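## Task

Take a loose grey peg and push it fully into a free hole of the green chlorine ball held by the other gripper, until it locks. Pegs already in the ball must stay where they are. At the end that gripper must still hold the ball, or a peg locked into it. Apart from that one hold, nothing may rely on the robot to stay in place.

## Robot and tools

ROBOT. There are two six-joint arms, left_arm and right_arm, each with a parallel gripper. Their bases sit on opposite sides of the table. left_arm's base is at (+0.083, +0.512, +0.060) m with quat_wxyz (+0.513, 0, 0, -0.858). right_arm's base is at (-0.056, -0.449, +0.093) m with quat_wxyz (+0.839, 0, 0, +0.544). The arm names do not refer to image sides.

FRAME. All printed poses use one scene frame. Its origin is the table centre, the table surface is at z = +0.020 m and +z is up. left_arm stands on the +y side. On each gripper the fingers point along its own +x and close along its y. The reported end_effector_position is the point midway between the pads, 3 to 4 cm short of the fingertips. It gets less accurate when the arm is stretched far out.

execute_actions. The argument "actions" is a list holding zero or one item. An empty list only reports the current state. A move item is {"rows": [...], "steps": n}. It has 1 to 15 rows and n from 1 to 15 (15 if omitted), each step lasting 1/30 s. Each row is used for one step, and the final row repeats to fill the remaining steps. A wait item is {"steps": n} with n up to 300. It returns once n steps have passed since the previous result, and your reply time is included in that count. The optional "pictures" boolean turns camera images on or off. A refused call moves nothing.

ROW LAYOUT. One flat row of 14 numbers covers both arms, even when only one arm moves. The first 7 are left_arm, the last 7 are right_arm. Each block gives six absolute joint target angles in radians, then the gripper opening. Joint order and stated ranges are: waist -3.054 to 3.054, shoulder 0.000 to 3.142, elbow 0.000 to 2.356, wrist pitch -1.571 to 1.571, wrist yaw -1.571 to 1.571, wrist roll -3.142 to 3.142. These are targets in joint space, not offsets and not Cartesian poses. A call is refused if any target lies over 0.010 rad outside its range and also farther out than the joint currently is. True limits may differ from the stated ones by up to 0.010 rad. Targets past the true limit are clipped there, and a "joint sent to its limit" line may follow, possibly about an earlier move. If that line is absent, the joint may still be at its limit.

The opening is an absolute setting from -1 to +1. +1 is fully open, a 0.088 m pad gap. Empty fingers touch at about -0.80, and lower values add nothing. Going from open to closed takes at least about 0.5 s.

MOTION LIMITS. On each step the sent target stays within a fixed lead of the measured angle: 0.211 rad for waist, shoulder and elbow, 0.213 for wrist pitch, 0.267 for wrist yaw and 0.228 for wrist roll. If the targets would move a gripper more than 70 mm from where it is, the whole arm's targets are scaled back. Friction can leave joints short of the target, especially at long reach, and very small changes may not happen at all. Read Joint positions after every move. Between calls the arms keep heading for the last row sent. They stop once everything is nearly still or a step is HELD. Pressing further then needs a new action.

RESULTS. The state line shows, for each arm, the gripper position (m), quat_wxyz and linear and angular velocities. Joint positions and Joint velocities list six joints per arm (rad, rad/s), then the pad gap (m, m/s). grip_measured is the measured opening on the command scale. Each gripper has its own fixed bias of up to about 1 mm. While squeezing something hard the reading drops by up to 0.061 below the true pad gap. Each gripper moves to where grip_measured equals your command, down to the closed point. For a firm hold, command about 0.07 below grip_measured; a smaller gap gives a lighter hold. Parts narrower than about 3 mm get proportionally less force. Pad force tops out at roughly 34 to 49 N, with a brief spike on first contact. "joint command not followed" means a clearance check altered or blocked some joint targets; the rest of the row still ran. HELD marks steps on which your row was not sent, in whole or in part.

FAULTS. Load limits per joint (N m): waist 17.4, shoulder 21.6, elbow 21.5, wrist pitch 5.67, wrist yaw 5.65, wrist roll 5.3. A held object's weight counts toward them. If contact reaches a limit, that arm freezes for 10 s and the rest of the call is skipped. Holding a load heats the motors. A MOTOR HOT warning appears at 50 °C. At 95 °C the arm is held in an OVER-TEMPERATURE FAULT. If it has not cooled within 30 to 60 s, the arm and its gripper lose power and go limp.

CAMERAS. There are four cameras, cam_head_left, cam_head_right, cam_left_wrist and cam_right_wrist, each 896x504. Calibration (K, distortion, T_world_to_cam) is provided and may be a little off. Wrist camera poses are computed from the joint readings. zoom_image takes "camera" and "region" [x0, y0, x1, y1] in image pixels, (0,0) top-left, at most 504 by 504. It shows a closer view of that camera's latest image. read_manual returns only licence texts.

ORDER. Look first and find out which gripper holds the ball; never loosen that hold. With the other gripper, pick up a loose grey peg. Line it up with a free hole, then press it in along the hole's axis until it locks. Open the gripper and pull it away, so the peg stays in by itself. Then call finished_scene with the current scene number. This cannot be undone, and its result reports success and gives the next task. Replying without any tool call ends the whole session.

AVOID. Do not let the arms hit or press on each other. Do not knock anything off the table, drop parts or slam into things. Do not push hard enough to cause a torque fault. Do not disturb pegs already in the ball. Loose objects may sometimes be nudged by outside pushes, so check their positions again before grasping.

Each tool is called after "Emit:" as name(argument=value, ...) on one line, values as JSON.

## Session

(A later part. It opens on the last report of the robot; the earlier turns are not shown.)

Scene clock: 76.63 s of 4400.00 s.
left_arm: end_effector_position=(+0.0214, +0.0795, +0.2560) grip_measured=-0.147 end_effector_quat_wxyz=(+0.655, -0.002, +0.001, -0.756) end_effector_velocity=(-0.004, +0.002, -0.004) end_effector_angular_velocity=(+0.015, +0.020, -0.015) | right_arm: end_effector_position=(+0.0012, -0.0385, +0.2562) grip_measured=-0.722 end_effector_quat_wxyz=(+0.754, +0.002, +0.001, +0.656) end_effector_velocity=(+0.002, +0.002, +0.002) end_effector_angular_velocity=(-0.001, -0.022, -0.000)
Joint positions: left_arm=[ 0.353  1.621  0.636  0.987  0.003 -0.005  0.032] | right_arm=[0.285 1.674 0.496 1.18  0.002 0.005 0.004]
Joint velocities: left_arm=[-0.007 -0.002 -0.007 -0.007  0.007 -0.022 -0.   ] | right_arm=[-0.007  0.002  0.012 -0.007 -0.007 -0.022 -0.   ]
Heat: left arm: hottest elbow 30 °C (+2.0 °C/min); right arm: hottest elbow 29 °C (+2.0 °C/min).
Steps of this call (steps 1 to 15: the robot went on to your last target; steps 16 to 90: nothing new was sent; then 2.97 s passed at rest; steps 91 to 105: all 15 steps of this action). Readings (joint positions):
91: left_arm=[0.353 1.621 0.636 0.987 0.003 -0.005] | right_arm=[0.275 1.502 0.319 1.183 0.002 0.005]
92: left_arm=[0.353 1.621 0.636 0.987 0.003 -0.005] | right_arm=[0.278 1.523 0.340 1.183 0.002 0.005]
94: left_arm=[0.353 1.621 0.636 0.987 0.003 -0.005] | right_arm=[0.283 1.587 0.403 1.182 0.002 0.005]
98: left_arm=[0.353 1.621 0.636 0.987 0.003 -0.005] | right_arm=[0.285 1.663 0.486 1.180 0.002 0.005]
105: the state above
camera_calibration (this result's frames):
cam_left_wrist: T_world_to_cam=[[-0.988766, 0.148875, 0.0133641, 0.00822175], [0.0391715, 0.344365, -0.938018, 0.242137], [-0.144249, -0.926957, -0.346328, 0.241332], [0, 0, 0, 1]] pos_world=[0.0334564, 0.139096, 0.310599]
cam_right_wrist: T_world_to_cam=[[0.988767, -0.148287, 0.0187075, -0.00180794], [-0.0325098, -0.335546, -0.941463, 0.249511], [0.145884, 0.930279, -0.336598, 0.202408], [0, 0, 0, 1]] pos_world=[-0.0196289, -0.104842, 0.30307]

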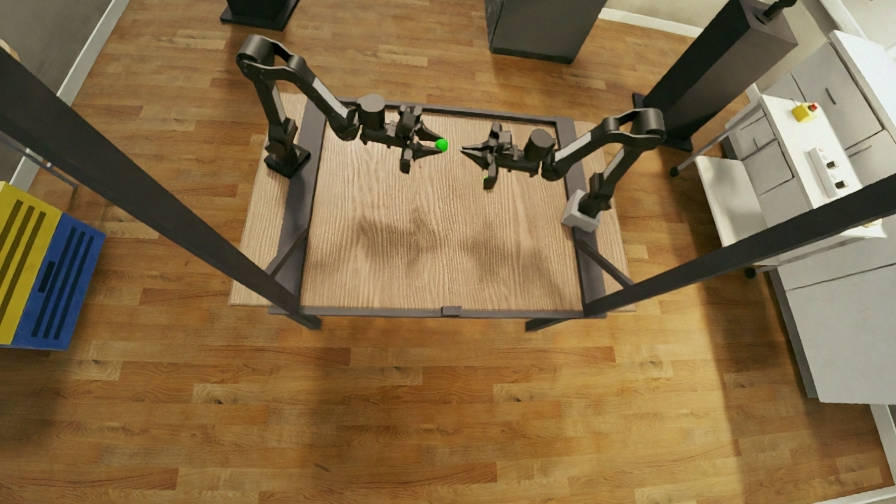

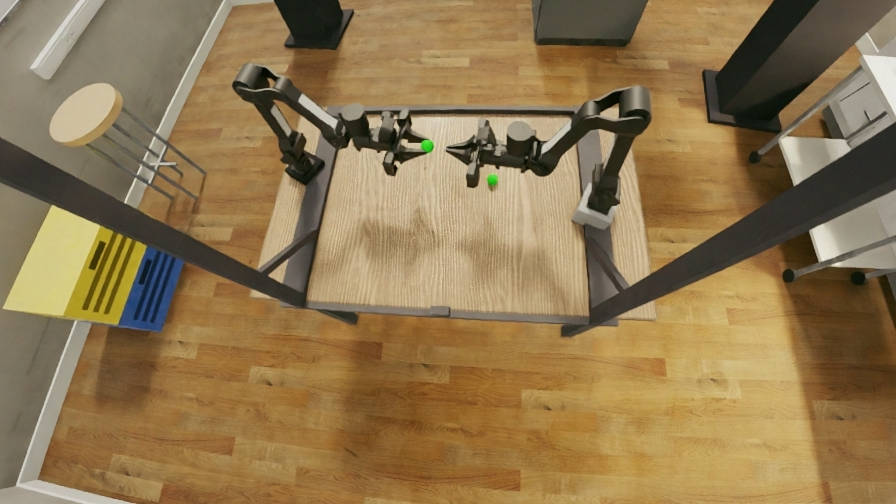

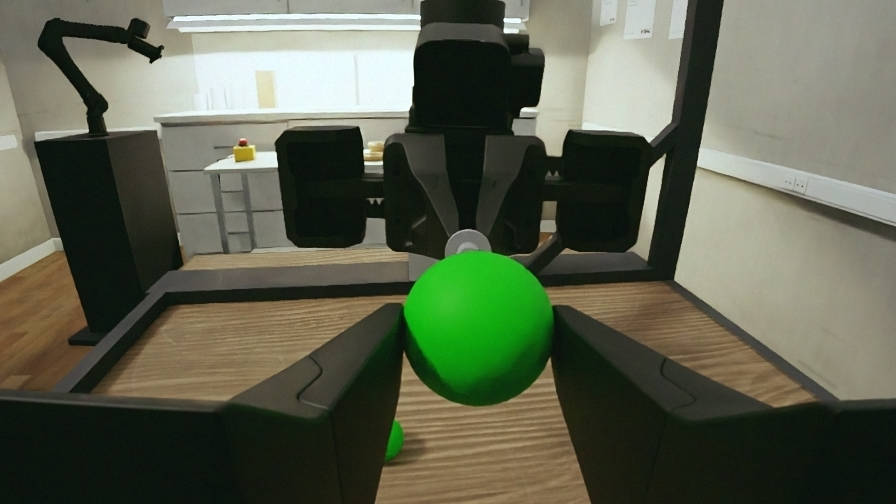

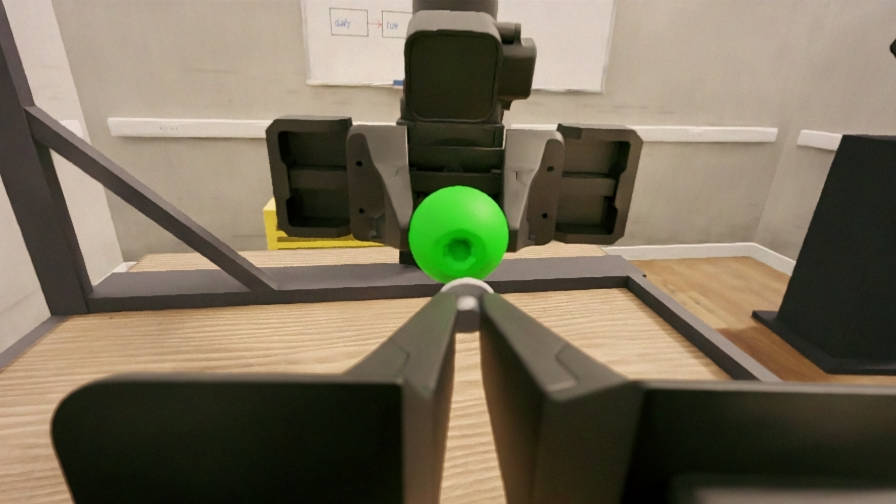

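Emit:
execute_actions(actions=[{"rows":[[0.35,1.621,0.636,0.985,0,0,-0.22,0.289,1.735,0.565,1.173,0,1.57,-0.8]]}], pictures=false)

Emit:
execute_actions(actions=[{"steps":30}])

Emit:
zoom_image(camera="cam_right_wrist", region=[370, 180, 570, 350])

Scene clock: 83.43 s of 4400.00 s.
left_arm: end_effector_position=(+0.0214, +0.0795, +0.2560) grip_measured=-0.147 end_effector_quat_wxyz=(+0.655, -0.002, +0.001, -0.756) end_effector_velocity=(+0.004, +0.000, +0.000) end_effector_angular_velocity=(+0.006, +0.021, +0.024) | right_arm: end_effector_position=(+0.0027, -0.0238, +0.2552) grip_measured=-0.722 end_effector_quat_wxyz=(+0.658, +0.369, +0.321, +0.573) end_effector_velocity=(-0.000, -0.002, -0.003) end_effector_angular_velocity=(+0.272, +2.055, +0.008)
Joint positions: left_arm=[ 0.353  1.621  0.636  0.987  0.003 -0.005  0.032] | right_arm=[0.286 1.726 0.553 1.174 0.002 1.021 0.004]
Joint velocities: left_arm=[ 0.002 -0.007 -0.002 -0.007 -0.022 -0.022 -0.   ] | right_arm=[-0.002 -0.002 -0.007 -0.007 -0.007  2.073 -0.   ]
Heat: left arm: hottest elbow 30 °C (+2.0 °C/min); right arm: hottest wrist pitch 30 °C (+2.0 °C/min).
Steps of this call (steps 1 to 15: the robot went on to your last target; steps 16 to 90: nothing new was sent; then 3.30 s passed at rest; steps 91 to 105: all 15 steps of this action). Readings (joint positions):
91: left_arm=[0.353 1.621 0.636 0.987 0.003 -0.005] | right_arm=[0.285 1.683 0.504 1.180 0.002 0.055]
92: left_arm=[0.353 1.621 0.636 0.987 0.003 -0.005] | right_arm=[0.286 1.696 0.519 1.179 0.002 0.125]
94: left_arm=[0.353 1.621 0.636 0.987 0.003 -0.005] | right_arm=[0.286 1.717 0.543 1.175 0.002 0.263]
98: left_arm=[0.353 1.621 0.636 0.987 0.003 -0.005] | right_arm=[0.286 1.725 0.551 1.174 0.002 0.538]
105: the state above

Scene clock: 84.43 s of 4400.00 s.
left_arm: end_effector_position=(+0.0214, +0.0795, +0.2560) grip_measured=-0.147 end_effector_quat_wxyz=(+0.655, -0.002, +0.001, -0.756) end_effector_velocity=(+0.002, +0.001, -0.007) end_effector_angular_velocity=(+0.028, +0.004, +0.020) | right_arm: end_effector_position=(+0.0027, -0.0238, +0.2550) grip_measured=-0.722 end_effector_quat_wxyz=(+0.535, +0.532, +0.463, +0.466) end_effector_velocity=(-0.000, -0.000, -0.003) end_effector_angular_velocity=(-0.015, -0.020, +0.005)
Joint positions: left_arm=[ 0.353  1.621  0.636  0.987  0.003 -0.005  0.032] | right_arm=[0.286 1.726 0.553 1.174 0.002 1.564 0.004]
Joint velocities: left_arm=[-0.002 -0.002 -0.007 -0.022 -0.022 -0.007 -0.   ] | right_arm=[-0.002  0.002 -0.002 -0.007 -0.007 -0.022  0.   ]
Heat: left arm: hottest elbow 30 °C (+2.0 °C/min); right arm: hottest wrist pitch 30 °C (+2.0 °C/min).
Steps of this call (steps 1 to 30: the robot went on to your last target). Readings (joint positions):
1: left_arm=[0.353 1.621 0.636 0.987 0.003 -0.005] | right_arm=[0.286 1.726 0.553 1.174 0.002 1.090]
2: left_arm=[0.353 1.621 0.636 0.987 0.003 -0.005] | right_arm=[0.286 1.726 0.553 1.174 0.002 1.160]
4: left_arm=[0.353 1.621 0.636 0.987 0.003 -0.005] | right_arm=[0.286 1.726 0.553 1.174 0.002 1.298]
8: left_arm=[0.353 1.621 0.636 0.987 0.003 -0.005] | right_arm=[0.286 1.726 0.553 1.174 0.002 1.504]
30: the state above
All arms were judged still, so your last target was given up. Only a new action makes them travel on or press farther. Fingers that are still opening or closing keep moving.
camera_calibration (this result's frames):
cam_left_wrist: T_world_to_cam=[[-0.988766, 0.148875, 0.0133641, 0.00822175], [0.0391715, 0.344365, -0.938018, 0.242137], [-0.144249, -0.926957, -0.346328, 0.241332], [0, 0, 0, 1]] pos_world=[0.0334564, 0.139096, 0.310599]
cam_right_wrist: T_world_to_cam=[[0.0288304, -0.0136411, -0.999491, 0.26435], [-0.978181, -0.206195, -0.0254015, 0.0253833], [-0.205744, 0.978416, -0.0192881, 0.109289], [0, 0, 0, 1]] pos_world=[0.0396936, -0.0980898, 0.266968]

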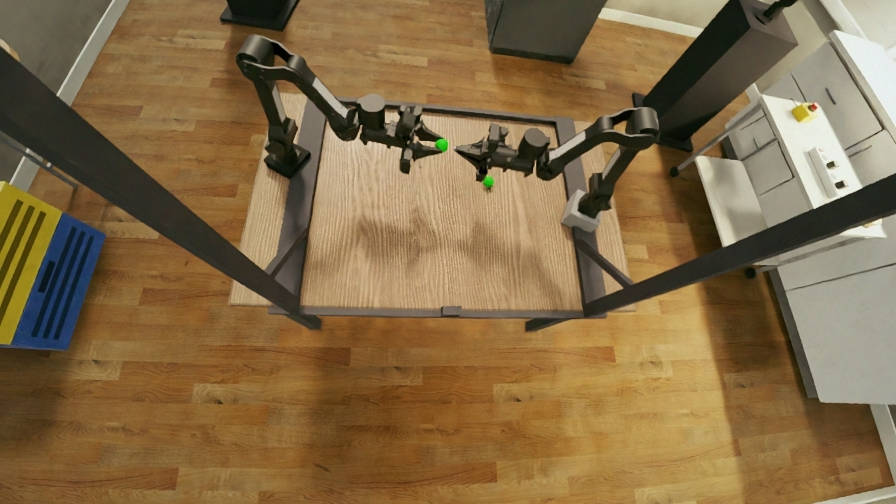

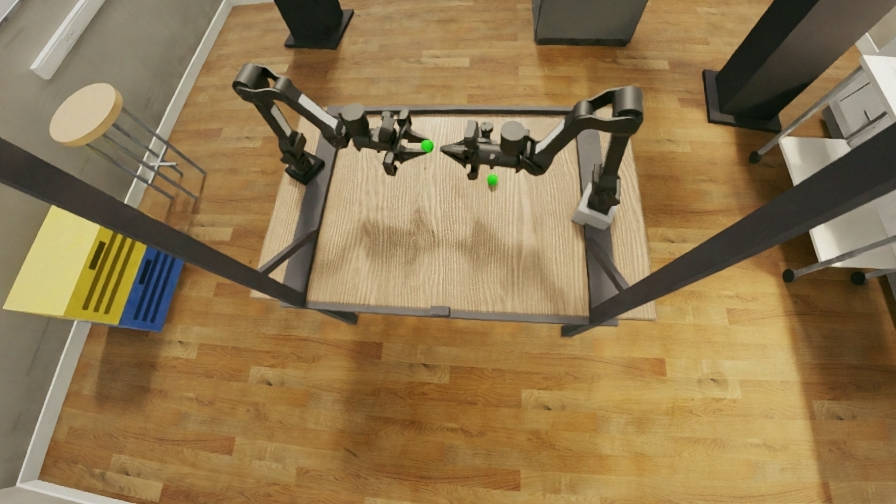

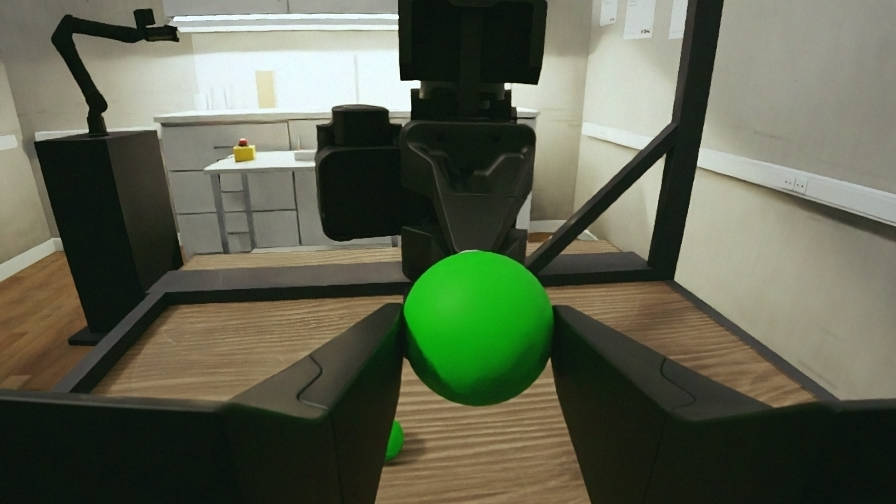

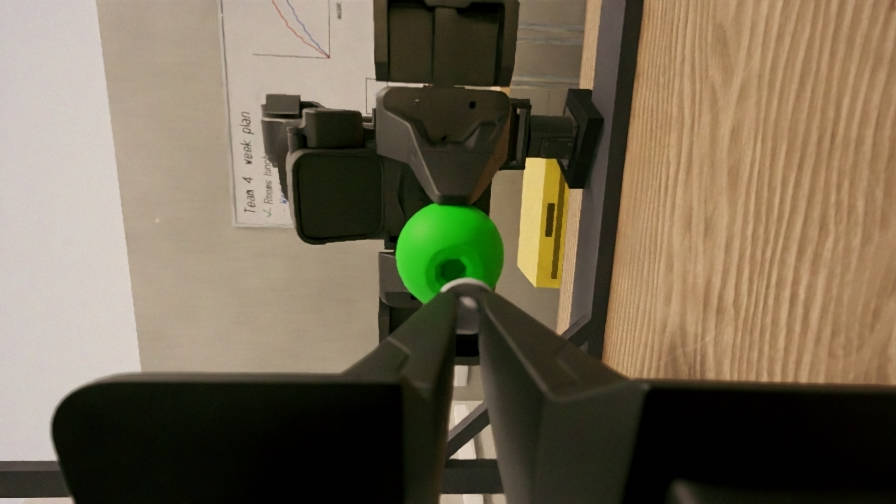

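Region (370, 180, 570, 350) of cam_right_wrist's 896x504 image, scaled by 2.520, with more detail than that image has; it fills the top 428 rows of this view, and the rest is white.

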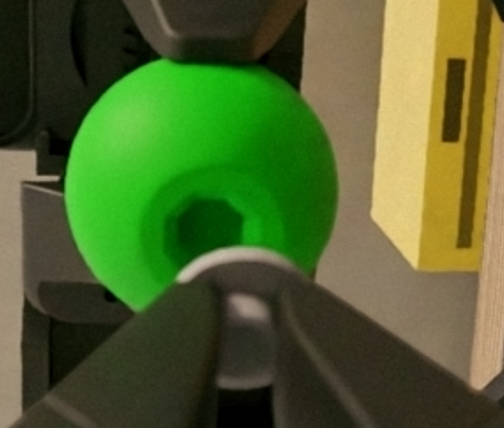

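Emit:
execute_actions(actions=[{"rows":[[0.35,1.621,0.636,0.985,0,0,-0.22,0.291,1.759,0.593,1.187,0,1.57,-0.8]]}])

Emit:
zoom_image(camera="cam_right_wrist", region=[370, 180, 570, 350])

Emit:
zoom_image(camera="cam_left_wrist", region=[390, 180, 570, 330])

Emit:
zoom_image(camera="cam_head_left", region=[425, 130, 475, 165])

Scene clock: 89.93 s of 4400.00 s.
left_arm: end_effector_position=(+0.0214, +0.0795, +0.2560) grip_measured=-0.147 end_effector_quat_wxyz=(+0.655, -0.002, +0.001, -0.756) end_effector_velocity=(+0.000, +0.001, -0.005) end_effector_angular_velocity=(+0.023, +0.004, +0.005) | right_arm: end_effector_position=(+0.0027, -0.0168, +0.2576) grip_measured=-0.722 end_effector_quat_wxyz=(+0.531, +0.534, +0.460, +0.470) end_effector_velocity=(-0.002, -0.001, +0.001) end_effector_angular_velocity=(-0.001, +0.007, +0.020)
Joint positions: left_arm=[ 0.353  1.621  0.636  0.987  0.003 -0.005  0.032] | right_arm=[0.288 1.75  0.581 1.183 0.002 1.564 0.004]
Joint velocities: left_arm=[-0.002 -0.002 -0.002 -0.022 -0.007 -0.007 -0.   ] | right_arm=[-0.002 -0.007 -0.002 -0.007 -0.022  0.007 -0.   ]
Heat: left arm: hottest elbow 30 °C (+1.0 °C/min); right arm: hottest wrist pitch 30 °C (+2.0 °C/min).
Steps of this call (steps 1 to 90: nothing new was sent; then 2.00 s passed at rest; steps 91 to 105: all 15 steps of this action). Readings (joint positions):
91: left_arm=[0.353 1.621 0.636 0.987 0.003 -0.005] | right_arm=[0.286 1.730 0.557 1.174 0.002 1.564]
92: left_arm=[0.353 1.621 0.636 0.987 0.003 -0.005] | right_arm=[0.287 1.737 0.565 1.177 0.002 1.564]
94: left_arm=[0.353 1.621 0.636 0.987 0.003 -0.005] | right_arm=[0.288 1.746 0.576 1.180 0.002 1.564]
98: left_arm=[0.353 1.621 0.636 0.987 0.003 -0.005] | right_arm=[0.288 1.749 0.581 1.183 0.002 1.564]
105: the state above
camera_calibration (this result's frames):
cam_left_wrist: T_world_to_cam=[[-0.988766, 0.148875, 0.0133641, 0.00822175], [0.0391715, 0.344365, -0.938018, 0.242137], [-0.144249, -0.926957, -0.346328, 0.241332], [0, 0, 0, 1]] pos_world=[0.0334564, 0.139096, 0.310599]
cam_right_wrist: T_world_to_cam=[[0.0306829, 0.0000301533, -0.999529, 0.267268], [-0.977656, -0.208056, -0.0300177, 0.0280139], [-0.207959, 0.978117, -0.0063543, 0.0990965], [0, 0, 0, 1]] pos_world=[0.0397955, -0.0911075, 0.268613]

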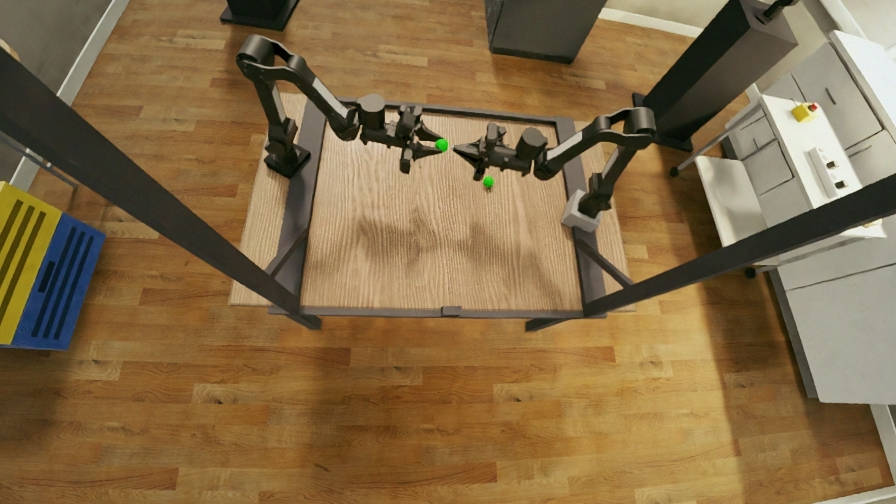

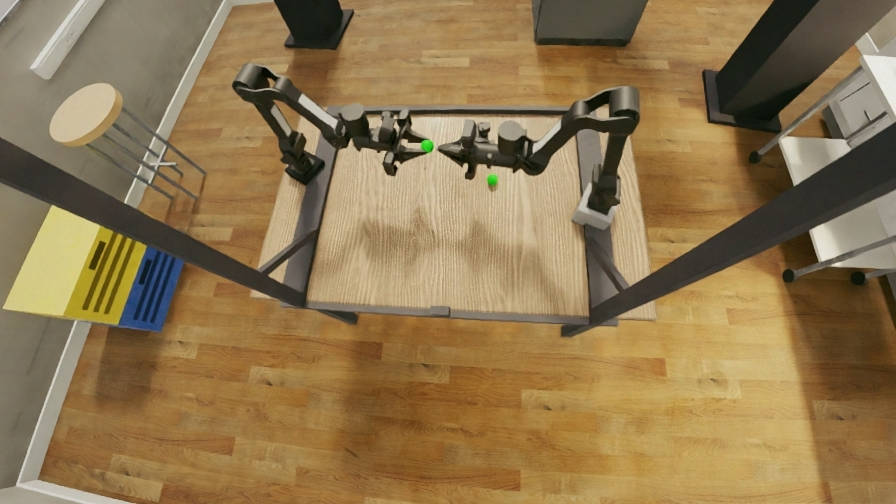

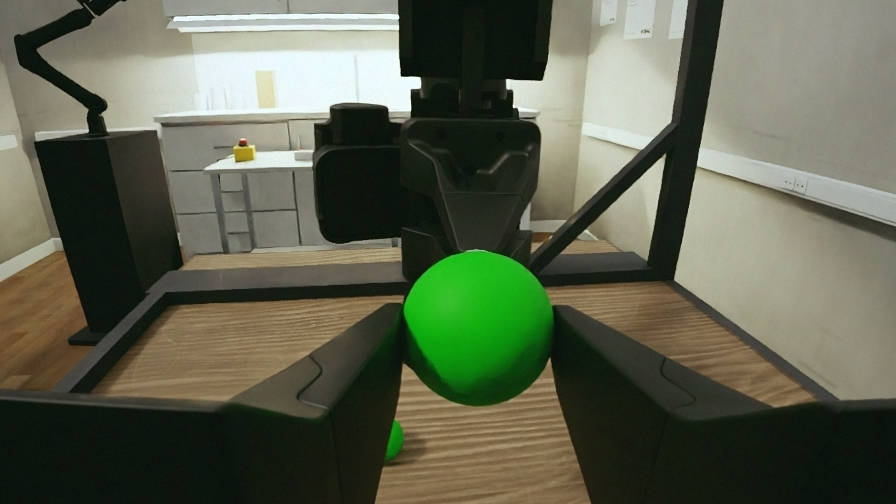

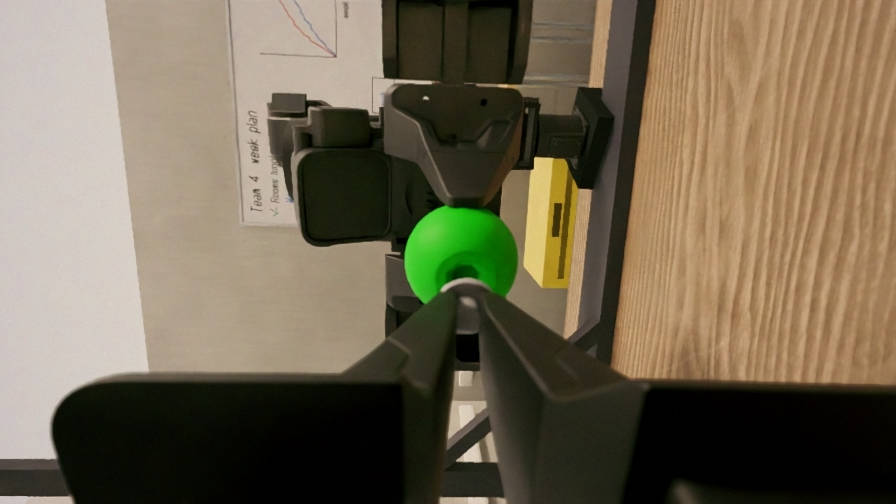

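Region (370, 180, 570, 350) of cam_right_wrist's 896x504 image, scaled by 2.520, with more detail than that image has; it fills the top 428 rows of this view, and the rest is white.

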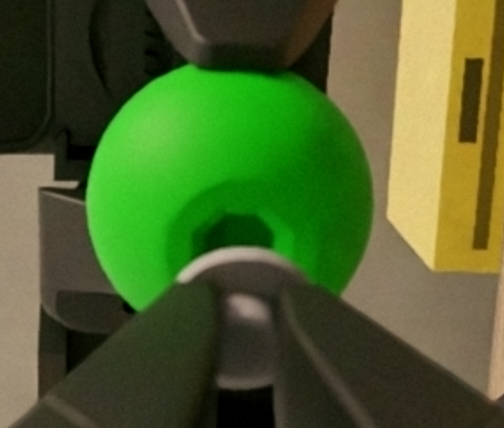

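Region (390, 180, 570, 330) of cam_left_wrist's 896x504 image, scaled by 2.800, with more detail than that image has.

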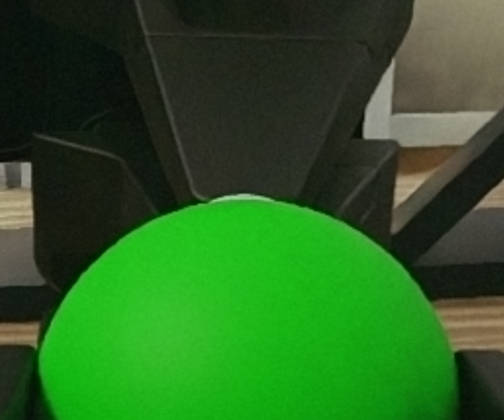

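Region (425, 130, 475, 165) of cam_head_left's 896x504 image, scaled by 10.080, with more detail than that image has; it fills the top 353 rows of this view, and the rest is white.

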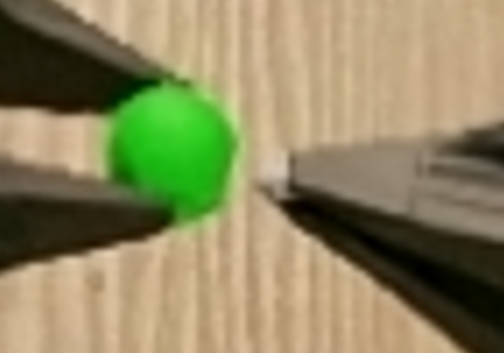

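Emit:
execute_actions(actions=[{"rows":[[0.35,1.621,0.636,0.985,0,0,-0.22,0.283,1.766,0.601,1.187,0,1.57,-0.8],[0.35,1.621,0.636,0.985,0,0,-0.22,0.283,1.766,0.601,1.187,0,1.57,-0.8],[0.35,1.621,0.636,0.985,0,0,-0.22,0.283,1.773,0.609,1.187,0,1.57,-0.8],[0.35,1.621,0.636,0.985,0,0,-0.22,0.283,1.773,0.609,1.187,0,1.57,-0.8],[0.35,1.621,0.636,0.985,0,0,-0.22,0.283,1.78,0.617,1.187,0,1.57,-0.8],[0.35,1.621,0.636,0.985,0,0,-0.22,0.283,1.78,0.617,1.187,0,1.57,-0.8],[0.35,1.621,0.636,0.985,0,0,-0.22,0.283,1.787,0.625,1.187,0,1.57,-0.8]]}])

Emit:
zoom_image(camera="cam_right_wrist", region=[370, 180, 570, 350])

Emit:
zoom_image(camera="cam_head_left", region=[425, 130, 475, 165])

Scene clock: 97.73 s of 4400.00 s.
left_arm: end_effector_position=(+0.0214, +0.0795, +0.2560) grip_measured=-0.147 end_effector_quat_wxyz=(+0.655, -0.002, +0.001, -0.756) end_effector_velocity=(-0.002, +0.000, +0.007) end_effector_angular_velocity=(-0.028, -0.004, -0.010) | right_arm: end_effector_position=(+0.0047, -0.0090, +0.2578) grip_measured=-0.722 end_effector_quat_wxyz=(+0.531, +0.536, +0.458, +0.471) end_effector_velocity=(+0.000, +0.001, +0.001) end_effector_angular_velocity=(+0.008, +0.006, +0.005)
Joint positions: left_arm=[ 0.353  1.621  0.636  0.987  0.003 -0.005  0.032] | right_arm=[0.286 1.778 0.613 1.184 0.002 1.564 0.004]
Joint velocities: left_arm=[-0.002 -0.002  0.002  0.022  0.007  0.007 -0.   ] | right_arm=[-0.002  0.002  0.002  0.007 -0.007  0.007  0.   ]
Heat: left arm: hottest elbow 31 °C (+2.0 °C/min); right arm: hottest wrist pitch 31 °C (+3.0 °C/min).
Steps of this call (steps 1 to 15: the robot went on to your last target; steps 16 to 90: nothing new was sent; then 4.30 s passed at rest; steps 91 to 105: all 15 steps of this action). Readings (joint positions):
91: left_arm=[0.353 1.621 0.636 0.987 0.003 -0.005] | right_arm=[0.288 1.751 0.582 1.184 0.002 1.564]
92: left_arm=[0.353 1.621 0.636 0.987 0.003 -0.005] | right_arm=[0.288 1.753 0.585 1.184 0.002 1.564]
94: left_arm=[0.353 1.621 0.636 0.987 0.003 -0.005] | right_arm=[0.287 1.759 0.591 1.184 0.002 1.564]
98: left_arm=[0.353 1.621 0.636 0.987 0.003 -0.005] | right_arm=[0.286 1.772 0.606 1.184 0.002 1.564]
105: the state above
camera_calibration (this result's frames):
cam_left_wrist: T_world_to_cam=[[-0.988766, 0.148875, 0.0133641, 0.00822175], [0.0391715, 0.344365, -0.938018, 0.242137], [-0.144249, -0.926957, -0.346328, 0.241332], [0, 0, 0, 1]] pos_world=[0.0334564, 0.139096, 0.310599]
cam_right_wrist: T_world_to_cam=[[0.0313004, 0.00449356, -0.9995, 0.267399], [-0.978111, -0.205679, -0.0315553, 0.0320721], [-0.205718, 0.978609, -0.00204263, 0.0908188], [0, 0, 0, 1]] pos_world=[0.0416834, -0.0834811, 0.268463]

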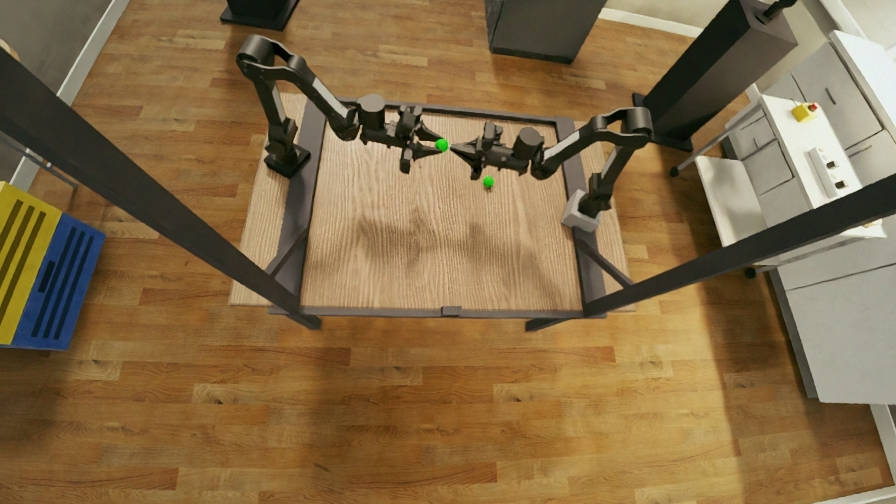

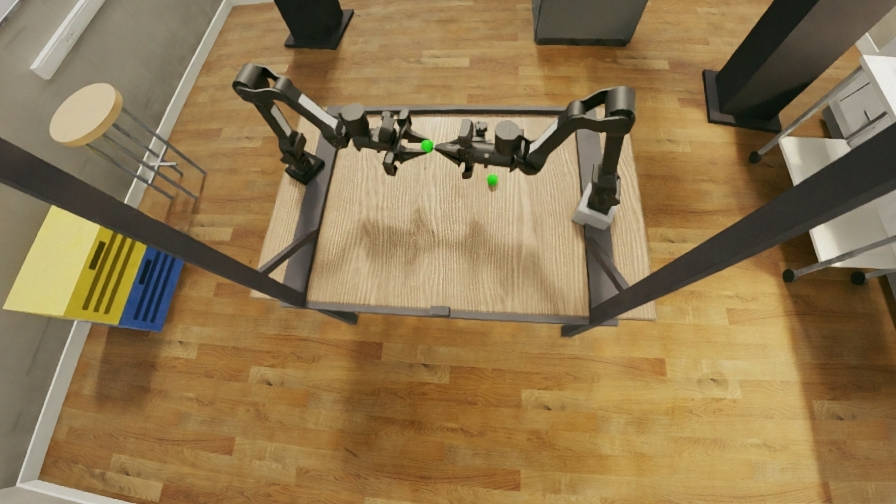

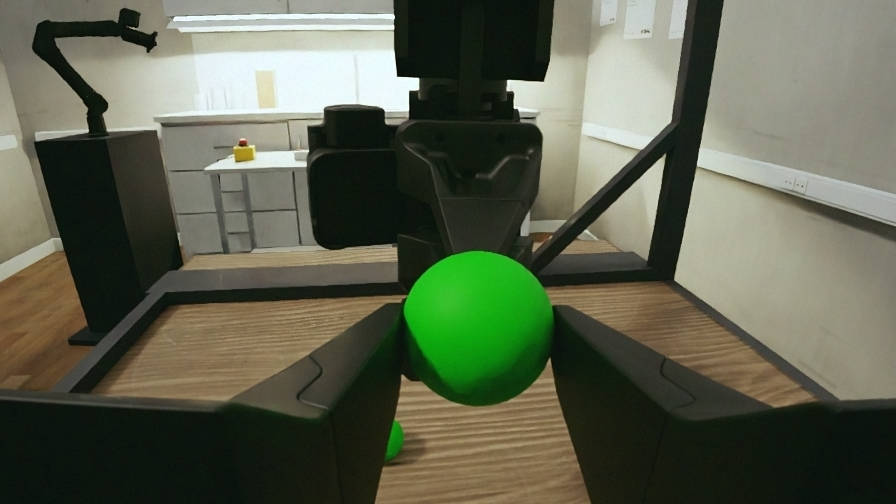

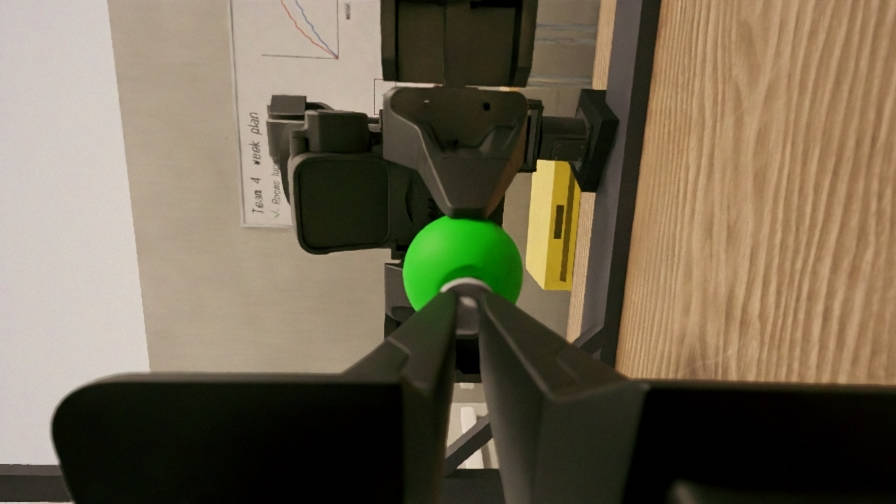

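Region (370, 180, 570, 350) of cam_right_wrist's 896x504 image, scaled by 2.520, with more detail than that image has; it fills the top 428 rows of this view, and the rest is white.

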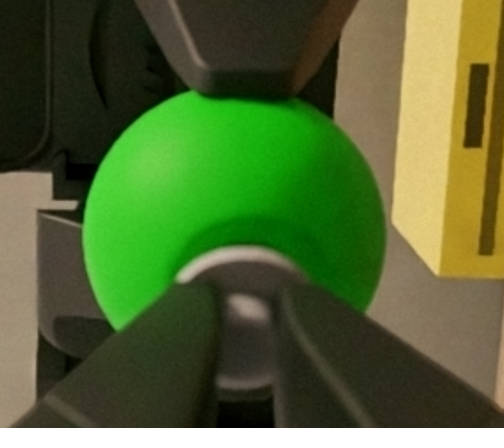

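Region (425, 130, 475, 165) of cam_head_left's 896x504 image, scaled by 10.080, with more detail than that image has; it fills the top 353 rows of this view, and the rest is white.

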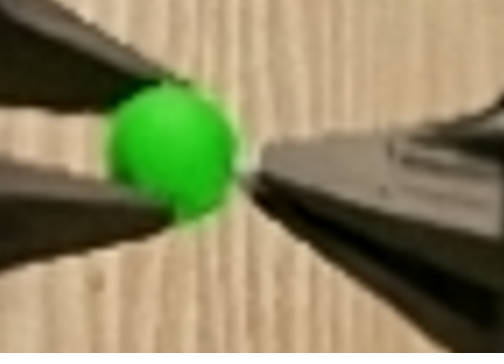

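Emit:
execute_actions(actions=[{"rows":[[0.35,1.621,0.636,0.985,0,0,-0.22,0.283,1.794,0.633,1.187,0,1.57,-0.8],[0.35,1.621,0.636,0.985,0,0,-0.22,0.283,1.794,0.633,1.187,0,1.57,-0.8],[0.35,1.621,0.636,0.985,0,0,-0.22,0.283,1.794,0.633,1.187,0,1.57,-0.8],[0.35,1.621,0.636,0.985,0,0,-0.22,0.283,1.801,0.641,1.187,0,1.57,-0.8],[0.35,1.621,0.636,0.985,0,0,-0.22,0.283,1.801,0.641,1.187,0,1.57,-0.8],[0.35,1.621,0.636,0.985,0,0,-0.22,0.283,1.801,0.641,1.187,0,1.57,-0.8],[0.35,1.621,0.636,0.985,0,0,-0.22,0.283,1.81,0.652,1.187,0,1.57,-0.8]]}])

Emit:
zoom_image(camera="cam_right_wrist", region=[370, 180, 570, 350])

Emit:
zoom_image(camera="cam_head_left", region=[425, 130, 475, 165])

Scene clock: 103.93 s of 4400.00 s.
left_arm: end_effector_position=(+0.0216, +0.0795, +0.2555) grip_measured=-0.147 end_effector_quat_wxyz=(+0.655, -0.001, +0.002, -0.755) end_effector_velocity=(+0.002, -0.001, +0.004) end_effector_angular_velocity=(-0.011, +0.009, +0.020) | right_arm: end_effector_position=(+0.0055, -0.0048, +0.2560) grip_measured=-0.722 end_effector_quat_wxyz=(+0.531, +0.536, +0.458, +0.470) end_effector_velocity=(-0.000, -0.003, -0.005) end_effector_angular_velocity=(-0.018, -0.005, +0.005)
Joint positions: left_arm=[ 0.353  1.621  0.636  0.984  0.002 -0.005  0.032] | right_arm=[0.286 1.796 0.629 1.185 0.002 1.565 0.004]
Joint velocities: left_arm=[-0.002 -0.002  0.002  0.007 -0.022 -0.007 -0.   ] | right_arm=[-0.002 -0.002 -0.012 -0.007 -0.007 -0.007  0.   ]
Heat: left arm: hottest elbow 31 °C (+2.0 °C/min); right arm: hottest wrist pitch 31 °C (+3.1 °C/min).
Steps of this call (steps 1 to 15: the robot went on to your last target; steps 16 to 90: nothing new was sent; then 2.70 s passed at rest; steps 91 to 105: all 15 steps of this action). Readings (joint positions):
91: left_arm=[0.353 1.621 0.636 0.987 0.003 -0.005] | right_arm=[0.286 1.779 0.614 1.184 0.002 1.564]
92: left_arm=[0.353 1.621 0.636 0.987 0.003 -0.005] | right_arm=[0.286 1.781 0.617 1.184 0.002 1.564]
94: left_arm=[0.353 1.621 0.636 0.987 0.003 -0.005] | right_arm=[0.286 1.785 0.621 1.184 0.002 1.564]
98: left_arm=[0.353 1.621 0.636 0.986 0.002 -0.005] | right_arm=[0.286 1.794 0.628 1.184 0.002 1.565]
105: the state above
camera_calibration (this result's frames):
cam_left_wrist: T_world_to_cam=[[-0.988883, 0.14809, 0.0133851, 0.00840274], [0.0392072, 0.34652, -0.937223, 0.241295], [-0.143431, -0.926279, -0.348474, 0.241637], [0, 0, 0, 1]] pos_world=[0.0335072, 0.138965, 0.310239]
cam_right_wrist: T_world_to_cam=[[0.0307181, 0.00302313, -0.999524, 0.265643], [-0.978206, -0.205358, -0.0306841, 0.0333905], [-0.205353, 0.978682, -0.00335095, 0.0871881], [0, 0, 0, 1]] pos_world=[0.042407, -0.0792756, 0.266833]

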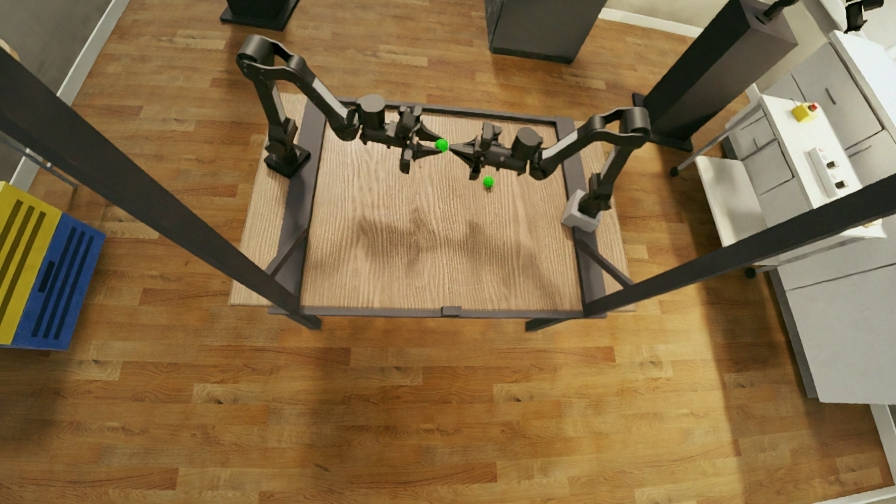

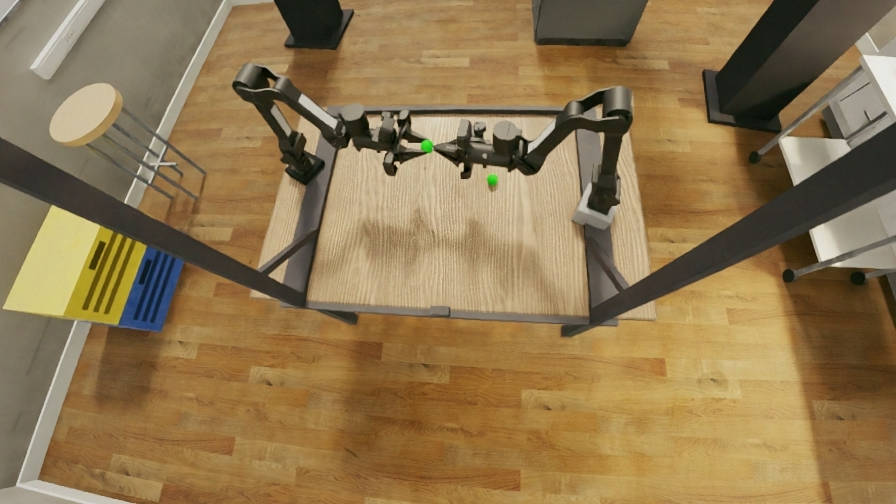

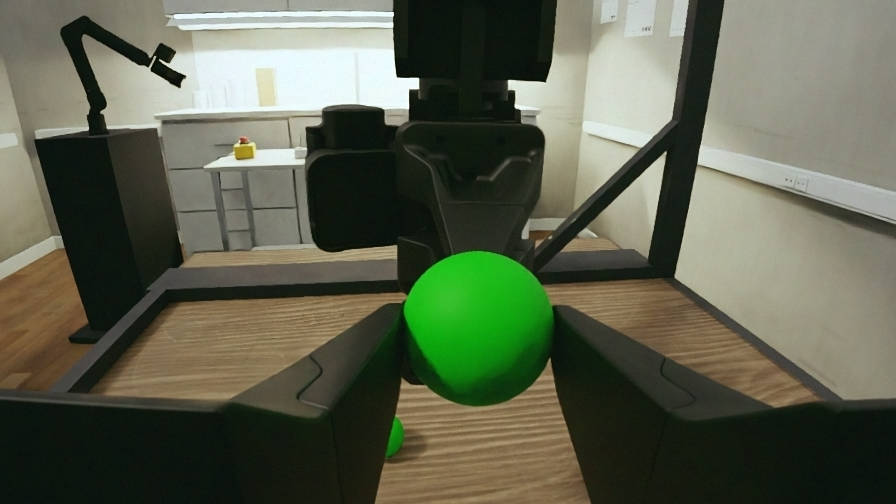

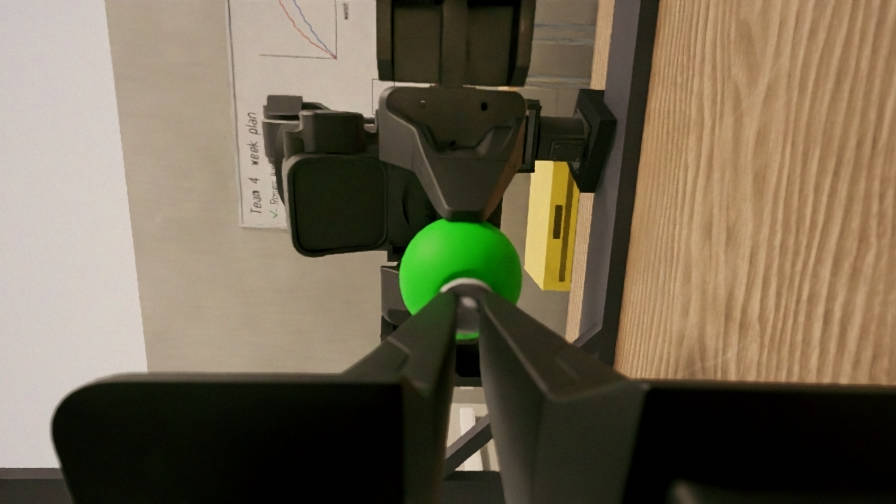

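Region (370, 180, 570, 350) of cam_right_wrist's 896x504 image, scaled by 2.520, with more detail than that image has; it fills the top 428 rows of this view, and the rest is white.

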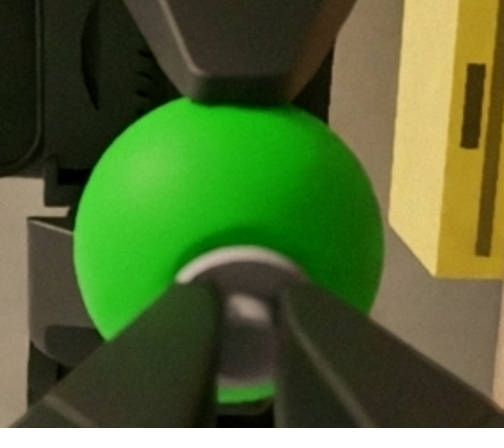

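Region (425, 130, 475, 165) of cam_head_left's 896x504 image, scaled by 10.080, with more detail than that image has; it fills the top 353 rows of this view, and the rest is white.

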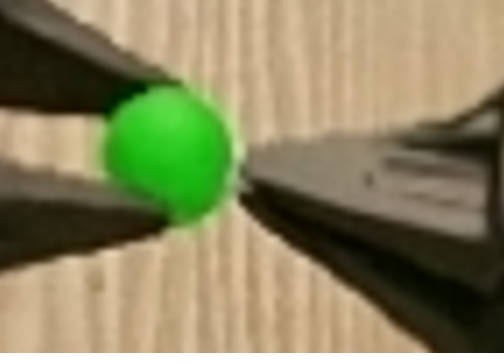

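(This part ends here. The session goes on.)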